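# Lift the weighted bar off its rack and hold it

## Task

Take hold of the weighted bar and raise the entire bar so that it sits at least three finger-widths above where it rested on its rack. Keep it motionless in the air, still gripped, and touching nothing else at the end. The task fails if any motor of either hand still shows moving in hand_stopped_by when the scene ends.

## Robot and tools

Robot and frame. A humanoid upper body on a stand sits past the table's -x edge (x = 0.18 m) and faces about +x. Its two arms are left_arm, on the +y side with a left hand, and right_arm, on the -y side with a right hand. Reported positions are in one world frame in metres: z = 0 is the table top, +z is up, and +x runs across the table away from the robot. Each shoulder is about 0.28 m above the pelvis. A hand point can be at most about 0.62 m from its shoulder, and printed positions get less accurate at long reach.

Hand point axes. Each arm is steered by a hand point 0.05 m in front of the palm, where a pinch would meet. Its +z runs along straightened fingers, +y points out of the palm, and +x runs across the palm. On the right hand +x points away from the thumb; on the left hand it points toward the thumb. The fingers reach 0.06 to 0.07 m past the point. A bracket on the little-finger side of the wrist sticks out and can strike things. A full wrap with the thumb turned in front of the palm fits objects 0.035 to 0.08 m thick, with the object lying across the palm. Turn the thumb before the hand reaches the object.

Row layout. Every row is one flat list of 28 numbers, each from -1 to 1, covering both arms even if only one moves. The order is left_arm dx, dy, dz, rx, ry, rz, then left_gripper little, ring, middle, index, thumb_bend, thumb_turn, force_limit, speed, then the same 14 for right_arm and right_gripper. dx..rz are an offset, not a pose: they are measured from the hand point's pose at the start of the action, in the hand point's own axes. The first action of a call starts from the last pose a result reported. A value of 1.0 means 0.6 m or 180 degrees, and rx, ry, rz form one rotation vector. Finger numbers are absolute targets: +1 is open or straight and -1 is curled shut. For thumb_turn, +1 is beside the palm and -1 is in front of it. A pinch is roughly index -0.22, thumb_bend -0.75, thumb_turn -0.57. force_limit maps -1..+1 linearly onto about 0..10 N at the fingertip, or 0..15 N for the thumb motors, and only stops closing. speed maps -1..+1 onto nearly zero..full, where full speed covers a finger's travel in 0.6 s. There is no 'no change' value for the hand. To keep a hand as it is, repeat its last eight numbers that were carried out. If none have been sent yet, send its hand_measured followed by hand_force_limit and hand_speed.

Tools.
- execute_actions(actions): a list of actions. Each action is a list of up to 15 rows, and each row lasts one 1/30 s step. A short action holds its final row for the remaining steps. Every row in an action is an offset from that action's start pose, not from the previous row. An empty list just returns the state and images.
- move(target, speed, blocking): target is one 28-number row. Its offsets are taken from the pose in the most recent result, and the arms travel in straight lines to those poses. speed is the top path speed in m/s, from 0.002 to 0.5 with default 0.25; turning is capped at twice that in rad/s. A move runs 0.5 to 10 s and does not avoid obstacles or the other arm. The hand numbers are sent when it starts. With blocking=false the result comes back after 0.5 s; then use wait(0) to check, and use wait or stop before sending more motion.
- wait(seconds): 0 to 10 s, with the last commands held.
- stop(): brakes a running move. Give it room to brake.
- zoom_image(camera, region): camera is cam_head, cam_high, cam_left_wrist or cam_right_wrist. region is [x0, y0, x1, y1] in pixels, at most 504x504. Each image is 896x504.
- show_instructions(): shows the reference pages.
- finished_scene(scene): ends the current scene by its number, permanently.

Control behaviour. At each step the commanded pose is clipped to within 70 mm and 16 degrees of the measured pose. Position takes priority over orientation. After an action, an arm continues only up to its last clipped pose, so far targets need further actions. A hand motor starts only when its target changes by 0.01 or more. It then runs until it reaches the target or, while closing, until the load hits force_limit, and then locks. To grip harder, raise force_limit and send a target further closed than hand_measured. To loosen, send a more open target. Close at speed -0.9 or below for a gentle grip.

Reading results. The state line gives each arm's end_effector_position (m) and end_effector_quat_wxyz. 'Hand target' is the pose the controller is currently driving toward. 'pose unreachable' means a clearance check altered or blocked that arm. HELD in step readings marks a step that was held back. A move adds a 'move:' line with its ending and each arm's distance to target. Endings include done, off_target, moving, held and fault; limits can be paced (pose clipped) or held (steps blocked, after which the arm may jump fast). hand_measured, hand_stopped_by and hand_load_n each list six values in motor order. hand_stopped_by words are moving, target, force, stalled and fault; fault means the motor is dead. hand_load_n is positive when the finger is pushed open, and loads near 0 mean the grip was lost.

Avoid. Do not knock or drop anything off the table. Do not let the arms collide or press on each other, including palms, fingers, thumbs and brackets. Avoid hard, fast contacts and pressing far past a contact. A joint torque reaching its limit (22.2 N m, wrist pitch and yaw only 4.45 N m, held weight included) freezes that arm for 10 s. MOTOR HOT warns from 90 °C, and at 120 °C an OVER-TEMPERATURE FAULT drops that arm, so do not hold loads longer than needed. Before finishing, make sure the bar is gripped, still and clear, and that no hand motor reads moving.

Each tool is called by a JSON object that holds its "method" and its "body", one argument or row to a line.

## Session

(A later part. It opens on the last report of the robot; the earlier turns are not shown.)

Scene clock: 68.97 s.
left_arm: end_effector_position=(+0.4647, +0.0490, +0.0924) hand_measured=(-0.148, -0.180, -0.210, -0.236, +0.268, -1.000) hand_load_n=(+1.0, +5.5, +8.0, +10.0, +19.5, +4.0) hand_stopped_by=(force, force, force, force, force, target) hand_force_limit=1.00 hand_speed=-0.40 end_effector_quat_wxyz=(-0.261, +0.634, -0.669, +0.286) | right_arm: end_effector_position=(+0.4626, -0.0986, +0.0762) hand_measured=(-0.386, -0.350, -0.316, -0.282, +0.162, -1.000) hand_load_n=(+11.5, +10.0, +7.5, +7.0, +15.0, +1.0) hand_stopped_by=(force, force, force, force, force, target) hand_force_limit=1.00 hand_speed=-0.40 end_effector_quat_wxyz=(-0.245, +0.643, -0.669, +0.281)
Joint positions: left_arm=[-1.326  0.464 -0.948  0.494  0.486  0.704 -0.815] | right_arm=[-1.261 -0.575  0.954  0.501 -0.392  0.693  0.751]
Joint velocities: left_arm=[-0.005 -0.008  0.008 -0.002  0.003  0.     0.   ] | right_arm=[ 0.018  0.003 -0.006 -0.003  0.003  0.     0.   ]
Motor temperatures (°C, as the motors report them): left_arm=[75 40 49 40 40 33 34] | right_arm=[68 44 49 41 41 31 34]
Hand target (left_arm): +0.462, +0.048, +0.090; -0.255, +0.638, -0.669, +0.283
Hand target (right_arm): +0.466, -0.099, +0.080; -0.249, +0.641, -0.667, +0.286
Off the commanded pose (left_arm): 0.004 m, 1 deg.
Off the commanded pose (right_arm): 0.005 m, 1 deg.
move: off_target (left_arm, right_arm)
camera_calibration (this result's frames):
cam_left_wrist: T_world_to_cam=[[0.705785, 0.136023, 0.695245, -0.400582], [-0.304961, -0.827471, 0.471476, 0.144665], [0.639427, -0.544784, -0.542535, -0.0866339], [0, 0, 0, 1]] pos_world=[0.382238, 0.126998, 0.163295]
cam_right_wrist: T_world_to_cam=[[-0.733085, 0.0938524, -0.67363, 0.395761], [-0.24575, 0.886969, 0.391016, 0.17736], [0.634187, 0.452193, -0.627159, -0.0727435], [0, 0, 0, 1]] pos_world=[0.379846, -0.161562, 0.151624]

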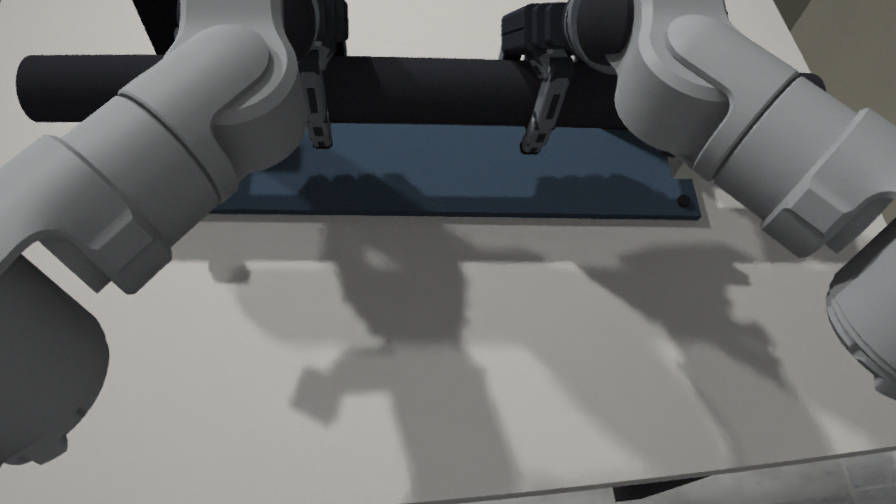

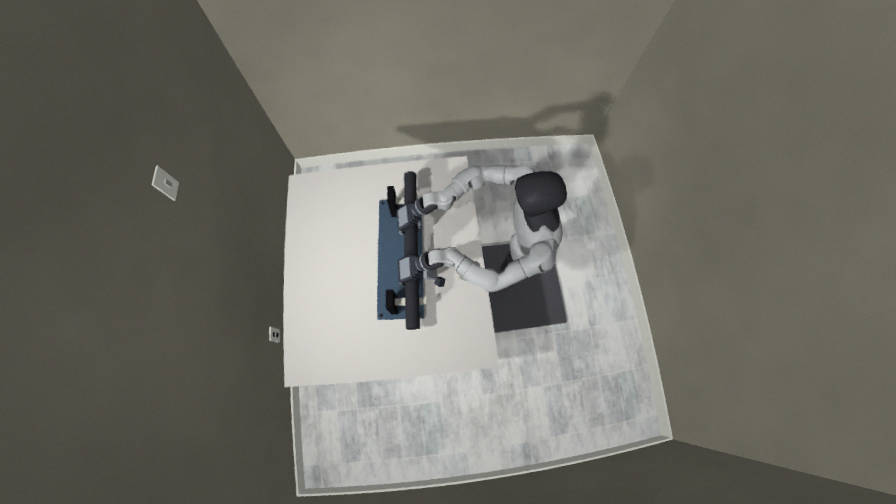

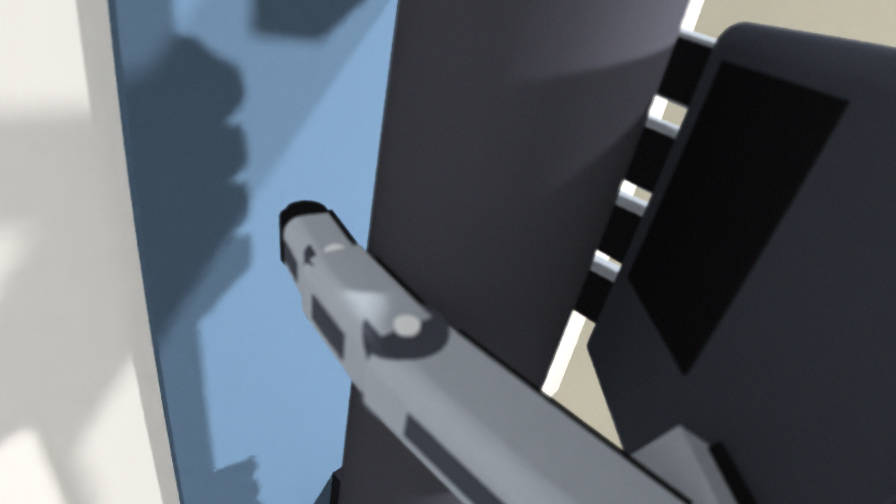

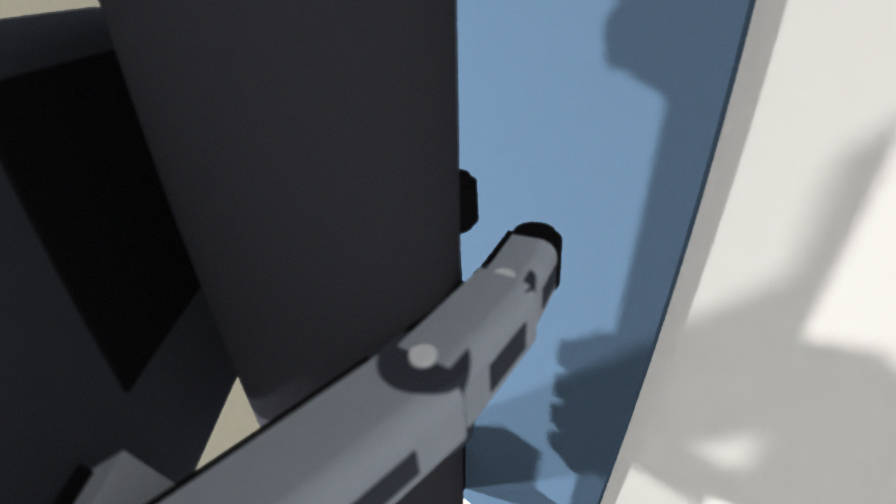

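{"method": "move", "body": {
  "target": [0,0.020,0.011,0,0,0,0.4,0.4,0.4,0.4,0.8,-1,1,1,0,0,0,0,0,0,-1,-1,-1,-1,-1,-1,1,-0.4],
  "speed": 0.015
}}

{"method": "move", "body": {
  "target": [0,0,0,0,0,0,-1,-1,-1,-1,-1,-1,1,-0.4,0,0,0,0,0,0,-1,-1,-1,-1,-1,-1,1,-0.4]
}}

Scene clock: 73.60 s.
left_arm: end_effector_position=(+0.4636, +0.0498, +0.0828) hand_measured=(+0.400, +0.400, +0.400, +0.400, +0.800, -1.000) hand_load_n=(+0.0, +0.0, +0.0, +0.0, +0.0, +0.0) hand_stopped_by=(target, target, target, target, target, target) hand_force_limit=1.00 hand_speed=1.00 end_effector_quat_wxyz=(-0.263, +0.634, -0.667, +0.290) | right_arm: end_effector_position=(+0.4627, -0.0986, +0.0762) hand_measured=(-0.386, -0.350, -0.316, -0.282, +0.162, -1.000) hand_load_n=(+9.5, +8.5, +6.5, +6.5, +17.0, +3.0) hand_stopped_by=(force, force, force, force, force, target) hand_force_limit=1.00 hand_speed=-0.40 end_effector_quat_wxyz=(-0.245, +0.643, -0.669, +0.281)
Joint positions: left_arm=[-1.293  0.462 -0.949  0.489  0.483  0.706 -0.775] | right_arm=[-1.26  -0.575  0.954  0.502 -0.392  0.692  0.749]
Joint velocities: left_arm=[ 0.     0.005  0.005 -0.014  0.002  0.     0.002] | right_arm=[-0.002  0.003  0.008 -0.009  0.     0.     0.   ]
Motor temperatures (°C, as the motors report them): left_arm=[76 40 49 41 40 33 33] | right_arm=[69 44 49 41 41 31 34]
Hand target (left_arm): +0.461, +0.049, +0.079; -0.261, +0.634, -0.669, +0.287
Hand target (right_arm): +0.463, -0.099, +0.076; -0.245, +0.643, -0.669, +0.281
Off the commanded pose (left_arm): 0.004 m, 0 deg.
Off the commanded pose (right_arm): 0.000 m, 0 deg.
move: off_target (left_arm)
camera_calibration (this result's frames):
cam_left_wrist: T_world_to_cam=[[0.700369, 0.140738, 0.699768, -0.391316], [-0.306113, -0.826413, 0.472584, 0.149944], [0.644809, -0.545192, -0.535713, -0.093839], [0, 0, 0, 1]] pos_world=[0.380474, 0.127829, 0.152699]
cam_right_wrist: T_world_to_cam=[[-0.732472, 0.0934132, -0.674358, 0.395577], [-0.246894, 0.886661, 0.390993, 0.177937], [0.634451, 0.452886, -0.626391, -0.0729909], [0, 0, 0, 1]] pos_world=[0.37999, -0.161665, 0.151468]

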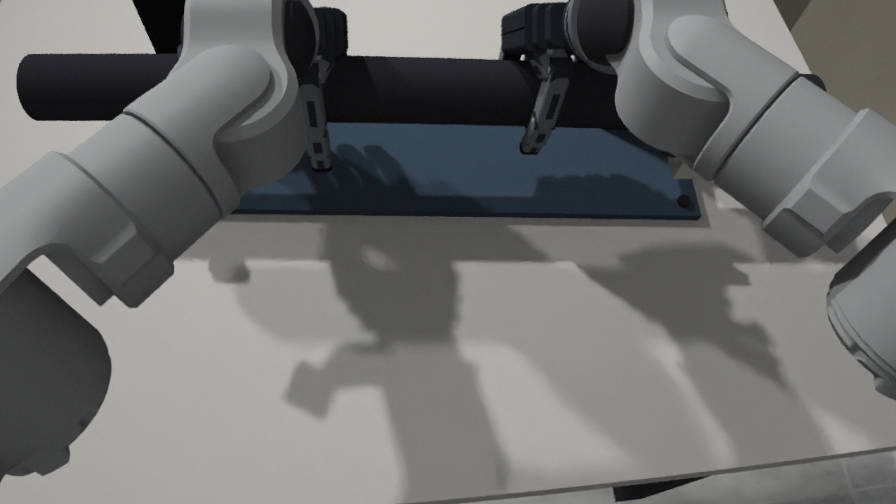

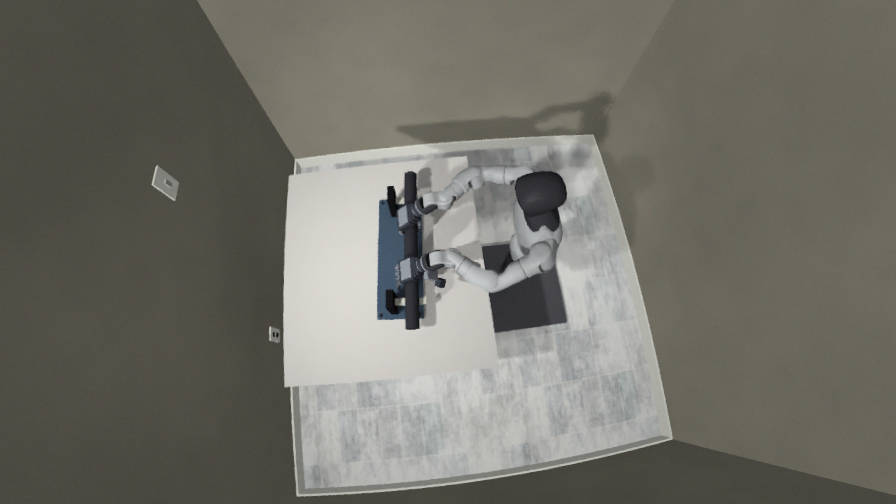

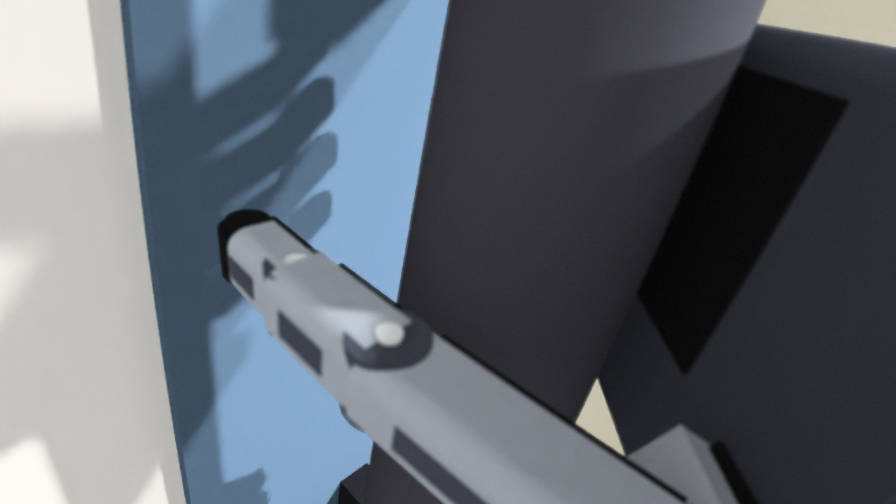

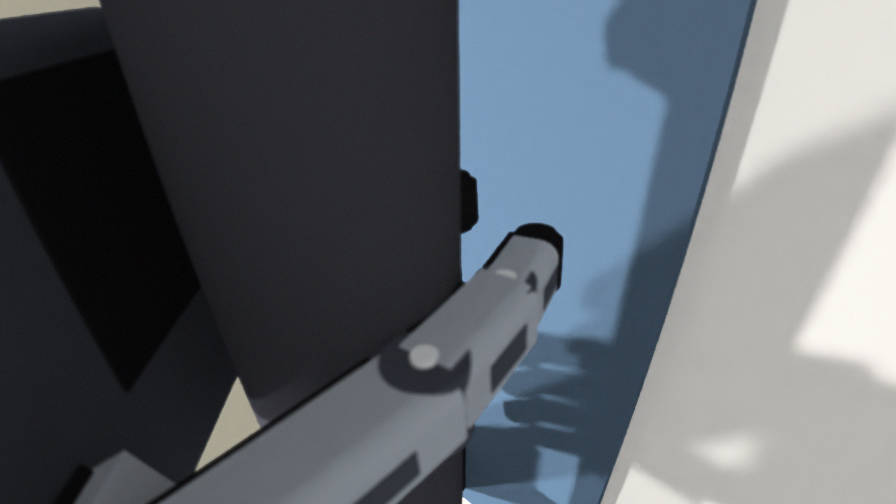

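Scene clock: 74.90 s.
left_arm: end_effector_position=(+0.4627, +0.0506, +0.0795) hand_measured=(-0.414, -0.426, -0.452, -0.468, +0.192, -1.000) hand_load_n=(+8.0, +8.5, +12.5, +12.0, +14.0, +2.0) hand_stopped_by=(force, force, force, force, force, target) hand_force_limit=1.00 hand_speed=-0.40 end_effector_quat_wxyz=(-0.262, +0.633, -0.669, +0.289) | right_arm: end_effector_position=(+0.4612, -0.0983, +0.0760) hand_measured=(-0.386, -0.350, -0.316, -0.282, +0.164, -1.000) hand_load_n=(+10.5, +8.5, +5.5, +5.5, +17.5, +1.5) hand_stopped_by=(force, force, force, force, force, target) hand_force_limit=1.00 hand_speed=-0.40 end_effector_quat_wxyz=(-0.244, +0.647, -0.667, +0.277)
Joint positions: left_arm=[-1.285  0.463 -0.95   0.492  0.482  0.697 -0.769] | right_arm=[-1.26  -0.579  0.954  0.498 -0.392  0.684  0.758]
Joint velocities: left_arm=[ 0.008  0.     0.015 -0.002 -0.006  0.     0.   ] | right_arm=[ 0.008 -0.003  0.011  0.     0.006  0.     0.   ]
Motor temperatures (°C, as the motors report them): left_arm=[76 40 49 41 40 33 33] | right_arm=[69 44 49 41 41 31 34]
Hand target (left_arm): +0.464, +0.050, +0.083; -0.263, +0.634, -0.667, +0.290
Hand target (right_arm): +0.463, -0.099, +0.076; -0.245, +0.643, -0.669, +0.281
Off the commanded pose (left_arm): 0.004 m, 0 deg.
Off the commanded pose (right_arm): 0.002 m, 1 deg.
move: off_target (left_arm)
camera_calibration (this result's frames):
cam_left_wrist: T_world_to_cam=[[0.703042, 0.137758, 0.697678, -0.389413], [-0.307179, -0.825989, 0.472634, 0.152404], [0.641384, -0.546593, -0.538389, -0.0926628], [0, 0, 0, 1]] pos_world=[0.380021, 0.12888, 0.149765]
cam_right_wrist: T_world_to_cam=[[-0.738183, 0.0878791, -0.668852, 0.395978], [-0.250619, 0.884794, 0.392848, 0.178679], [0.62632, 0.457621, -0.631115, -0.0676788], [0, 0, 0, 1]] pos_world=[0.379473, -0.161921, 0.151944]

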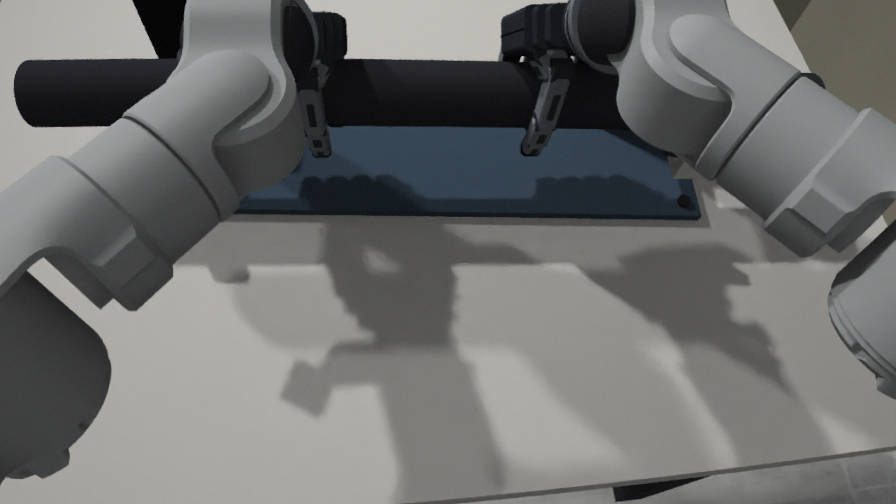

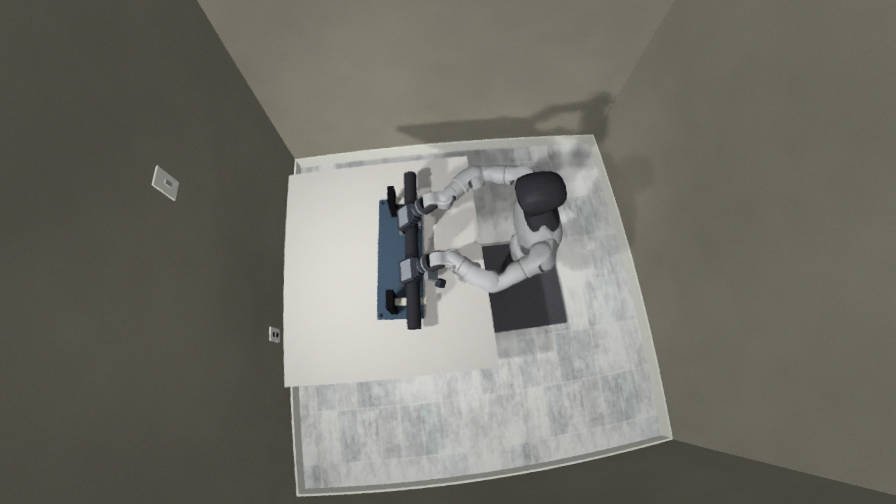

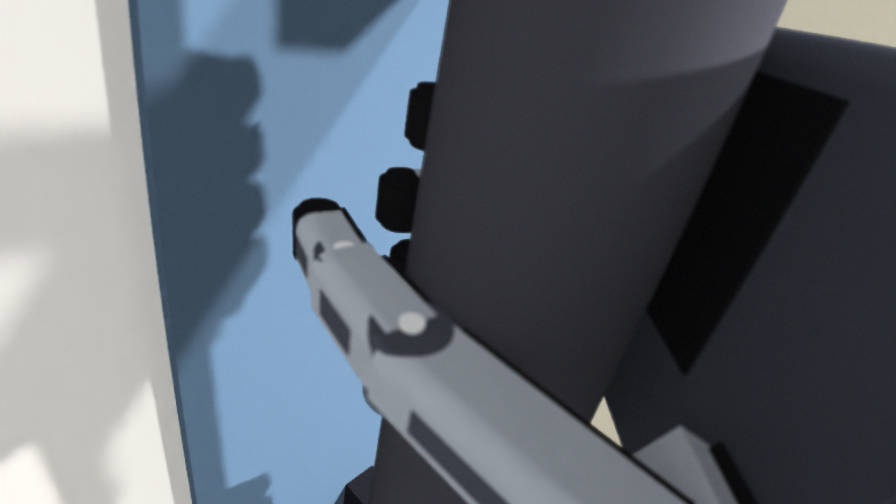

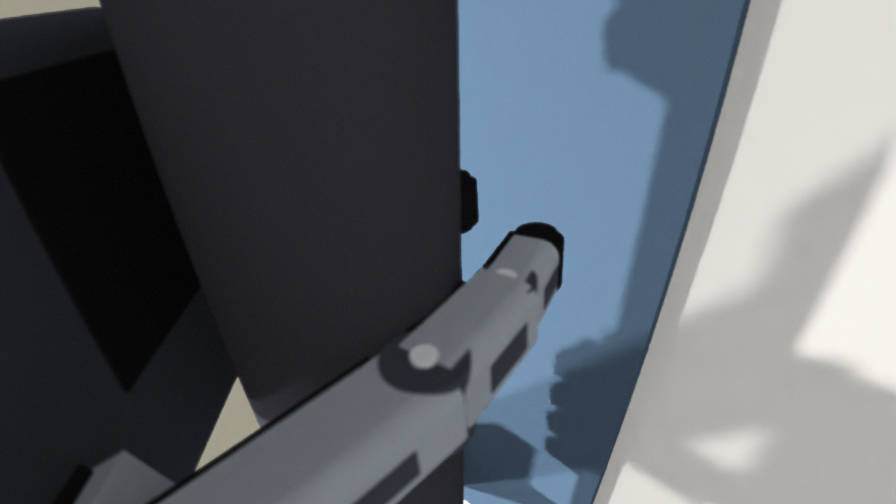

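{"method": "move", "body": {
  "target": [0,-0.035,-0.035,0,0,0,-0.98,-0.98,-0.98,-0.98,-0.98,-1,1,-0.4,0,-0.035,-0.035,0,0,0,-0.98,-0.98,-0.98,-0.98,-0.98,-1,1,-0.4],
  "speed": 0.03
}}

Scene clock: 78.23 s.
left_arm: end_effector_position=(+0.4618, +0.0509, +0.1097) hand_measured=(-0.430, -0.436, -0.452, -0.466, +0.196, -1.000) hand_load_n=(+7.5, +9.0, +10.5, +12.5, +14.5, +6.5) hand_stopped_by=(force, force, force, force, force, target) hand_force_limit=1.00 hand_speed=-0.40 end_effector_quat_wxyz=(-0.259, +0.634, -0.668, +0.291) | right_arm: end_effector_position=(+0.4636, -0.0976, +0.1064) hand_measured=(-0.386, -0.360, -0.336, -0.304, +0.166, -1.000) hand_load_n=(+6.5, +10.5, +12.0, +11.5, +20.5, +0.0) hand_stopped_by=(force, force, force, force, force, target) hand_force_limit=1.00 hand_speed=-0.40 end_effector_quat_wxyz=(-0.248, +0.644, -0.670, +0.273)
Joint positions: left_arm=[-1.348  0.514 -0.947  0.408  0.479  0.743 -0.87 ] | right_arm=[-1.326 -0.627  0.943  0.448 -0.382  0.706  0.849]
Joint velocities: left_arm=[ 0.     0.     0.    -0.002  0.002  0.     0.   ] | right_arm=[ 0.     0.002  0.02  -0.015 -0.002  0.     0.   ]
Motor temperatures (°C, as the motors report them): left_arm=[79 40 49 41 40 33 33] | right_arm=[71 44 49 41 41 31 34]
Hand target (left_arm): +0.461, +0.051, +0.109; -0.263, +0.632, -0.670, +0.288
Hand target (right_arm): +0.464, -0.098, +0.106; -0.245, +0.644, -0.669, +0.276
Off the commanded pose (left_arm): 0.001 m, 0 deg.
Off the commanded pose (right_arm): 0.002 m, 1 deg.
move: done
camera_calibration (this result's frames):
cam_left_wrist: T_world_to_cam=[[0.703662, 0.141235, 0.696357, -0.410255], [-0.30755, -0.82294, 0.477684, 0.137552], [0.640526, -0.550293, -0.535635, -0.0753966], [0, 0, 0, 1]] pos_world=[0.379278, 0.129649, 0.179593]
cam_right_wrist: T_world_to_cam=[[-0.738117, 0.0999247, -0.667232, 0.418996], [-0.247642, 0.879813, 0.405712, 0.163584], [0.62758, 0.464698, -0.624659, -0.0509047], [0, 0, 0, 1]] pos_world=[0.381725, -0.162136, 0.181401]

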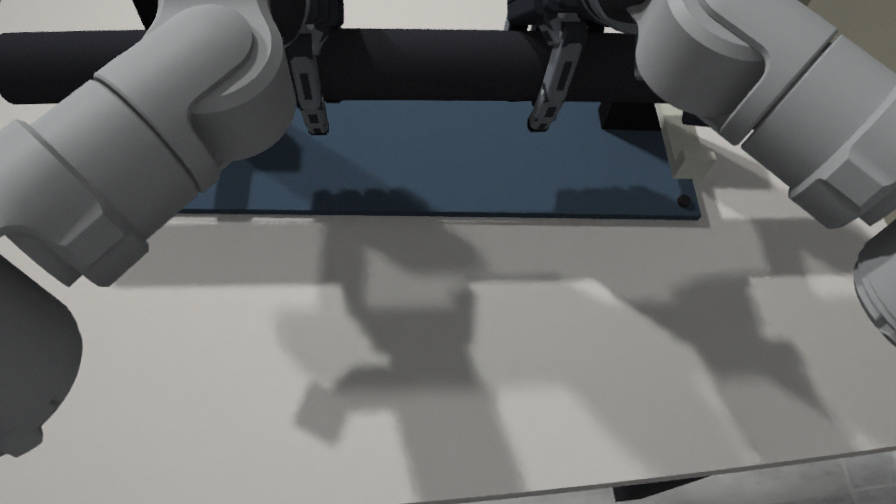

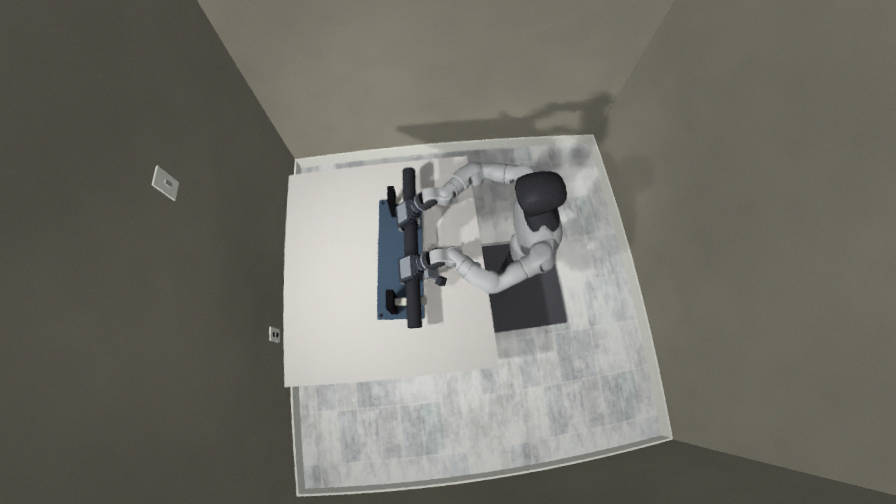

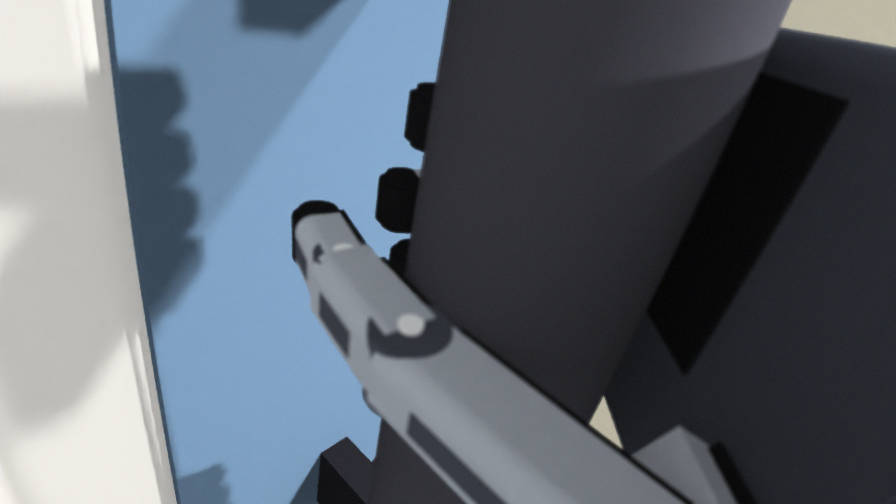

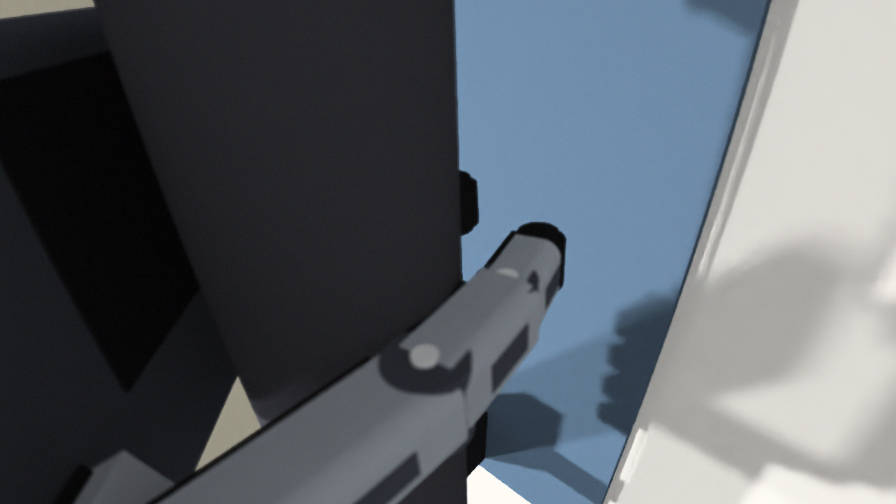

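{"method": "move", "body": {
  "target": [0.005,-0.024,-0.141,0,0,0,-0.98,-0.98,-0.98,-0.98,-0.98,-1,1,-0.4,0.005,-0.024,-0.141,0,0,0,-0.98,-0.98,-0.98,-0.98,-0.98,-1,1,-0.4],
  "speed": 0.06
}}

Scene clock: 83.63 s.
left_arm: end_effector_position=(+0.4113, +0.0514, +0.1809) hand_measured=(-0.430, -0.436, -0.452, -0.466, +0.196, -1.000) hand_load_n=(+5.0, +7.5, +11.0, +14.5, +12.5, +9.0) hand_stopped_by=(force, force, force, force, force, target) hand_force_limit=1.00 hand_speed=-0.40 end_effector_quat_wxyz=(-0.263, +0.635, -0.665, +0.293) | right_arm: end_effector_position=(+0.4199, -0.0945, +0.1813) hand_measured=(-0.386, -0.360, -0.336, -0.304, +0.166, -1.000) hand_load_n=(+2.5, +8.0, +12.0, +13.0, +20.5, +1.0) hand_stopped_by=(force, force, force, force, force, target) hand_force_limit=1.00 hand_speed=-0.40 end_effector_quat_wxyz=(-0.260, +0.641, -0.673, +0.262)
Joint positions: left_arm=[-1.485  0.734 -1.027 -0.134  0.529  1.128 -1.208] | right_arm=[-1.418 -0.879  0.933 -0.06  -0.379  1.002  1.14 ]
Joint velocities: left_arm=[-0.012  0.006 -0.003 -0.011  0.     0.003  0.   ] | right_arm=[ 0.    -0.005  0.    -0.005  0.015  0.     0.   ]
Motor temperatures (°C, as the motors report them): left_arm=[90 40 50 41 40 33 35] | right_arm=[77 44 50 41 41 31 35]
Hand target (left_arm): +0.409, +0.052, +0.178; -0.264, +0.630, -0.671, +0.288
Hand target (right_arm): +0.421, -0.098, +0.182; -0.257, +0.637, -0.675, +0.268
Off the commanded pose (left_arm): 0.002 m, 1 deg.
Off the commanded pose (right_arm): 0.006 m, 2 deg.
MOTOR HOT: a motor of the left arm reached 90 °C. Now the hottest motor of the left arm, joint 1 (shoulder pitch), reports 90 °C. The temperature limit of the motors' drives, at which the controller stops that arm, is 120 °C. To cool a motor, set the load down, stop pushing, or move to a pose that needs little force.
move: off_target (right_arm)
camera_calibration (this result's frames):
cam_left_wrist: T_world_to_cam=[[0.696765, 0.145228, 0.702444, -0.422859], [-0.307097, -0.824605, 0.475098, 0.0887743], [0.648236, -0.54675, -0.529957, -0.0089588], [0, 0, 0, 1]] pos_world=[0.327703, 0.129716, 0.250111]
cam_right_wrist: T_world_to_cam=[[-0.737207, 0.118373, -0.665217, 0.43737], [-0.252328, 0.86507, 0.433572, 0.115152], [0.626782, 0.487485, -0.607867, 0.0212856], [0, 0, 0, 1]] pos_world=[0.338147, -0.161764, 0.253958]

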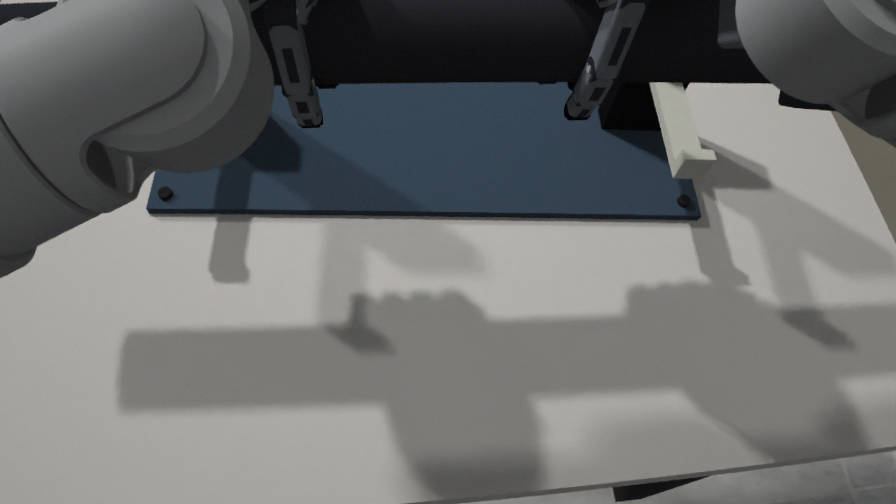

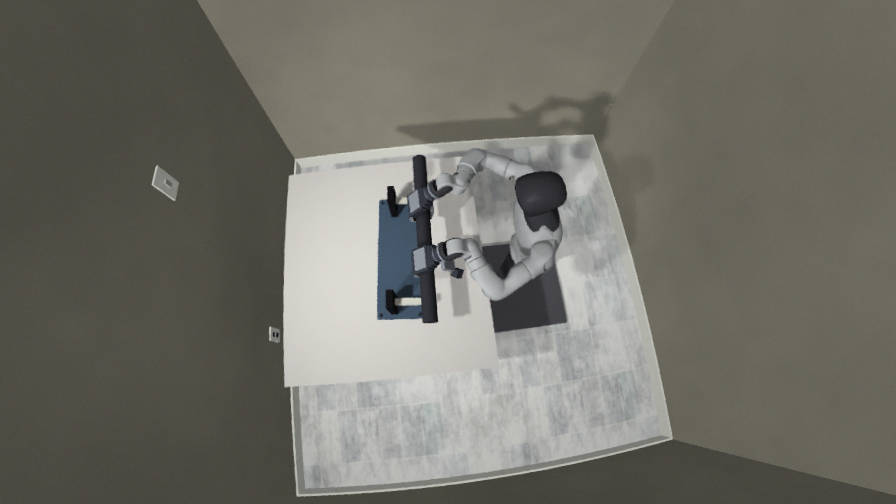

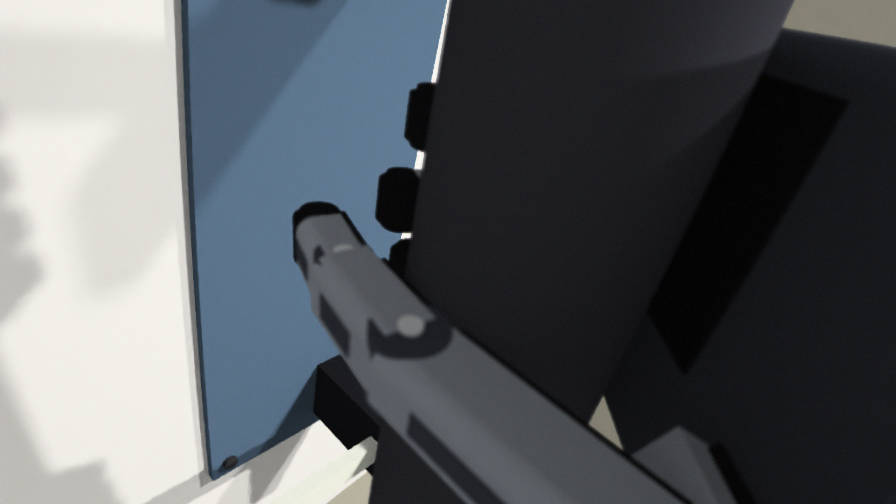

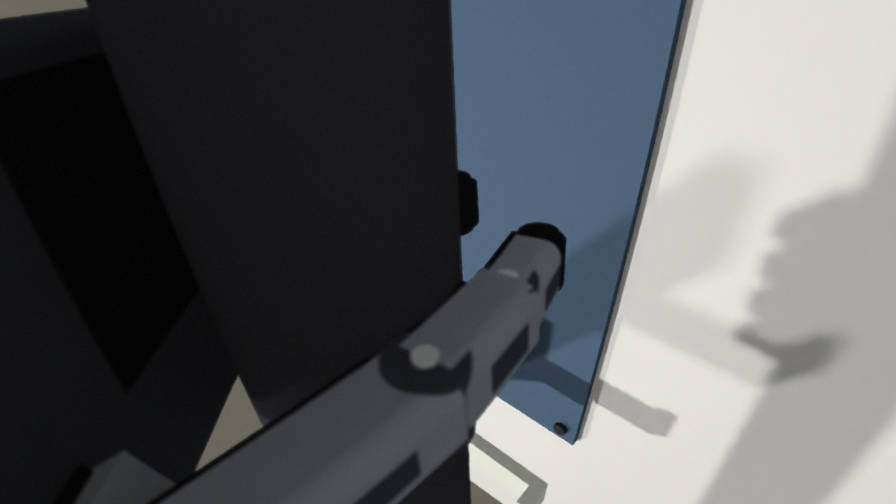

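{"method": "finished_scene", "body": {
  "scene": 2
}}

The scene is finished: the task was done.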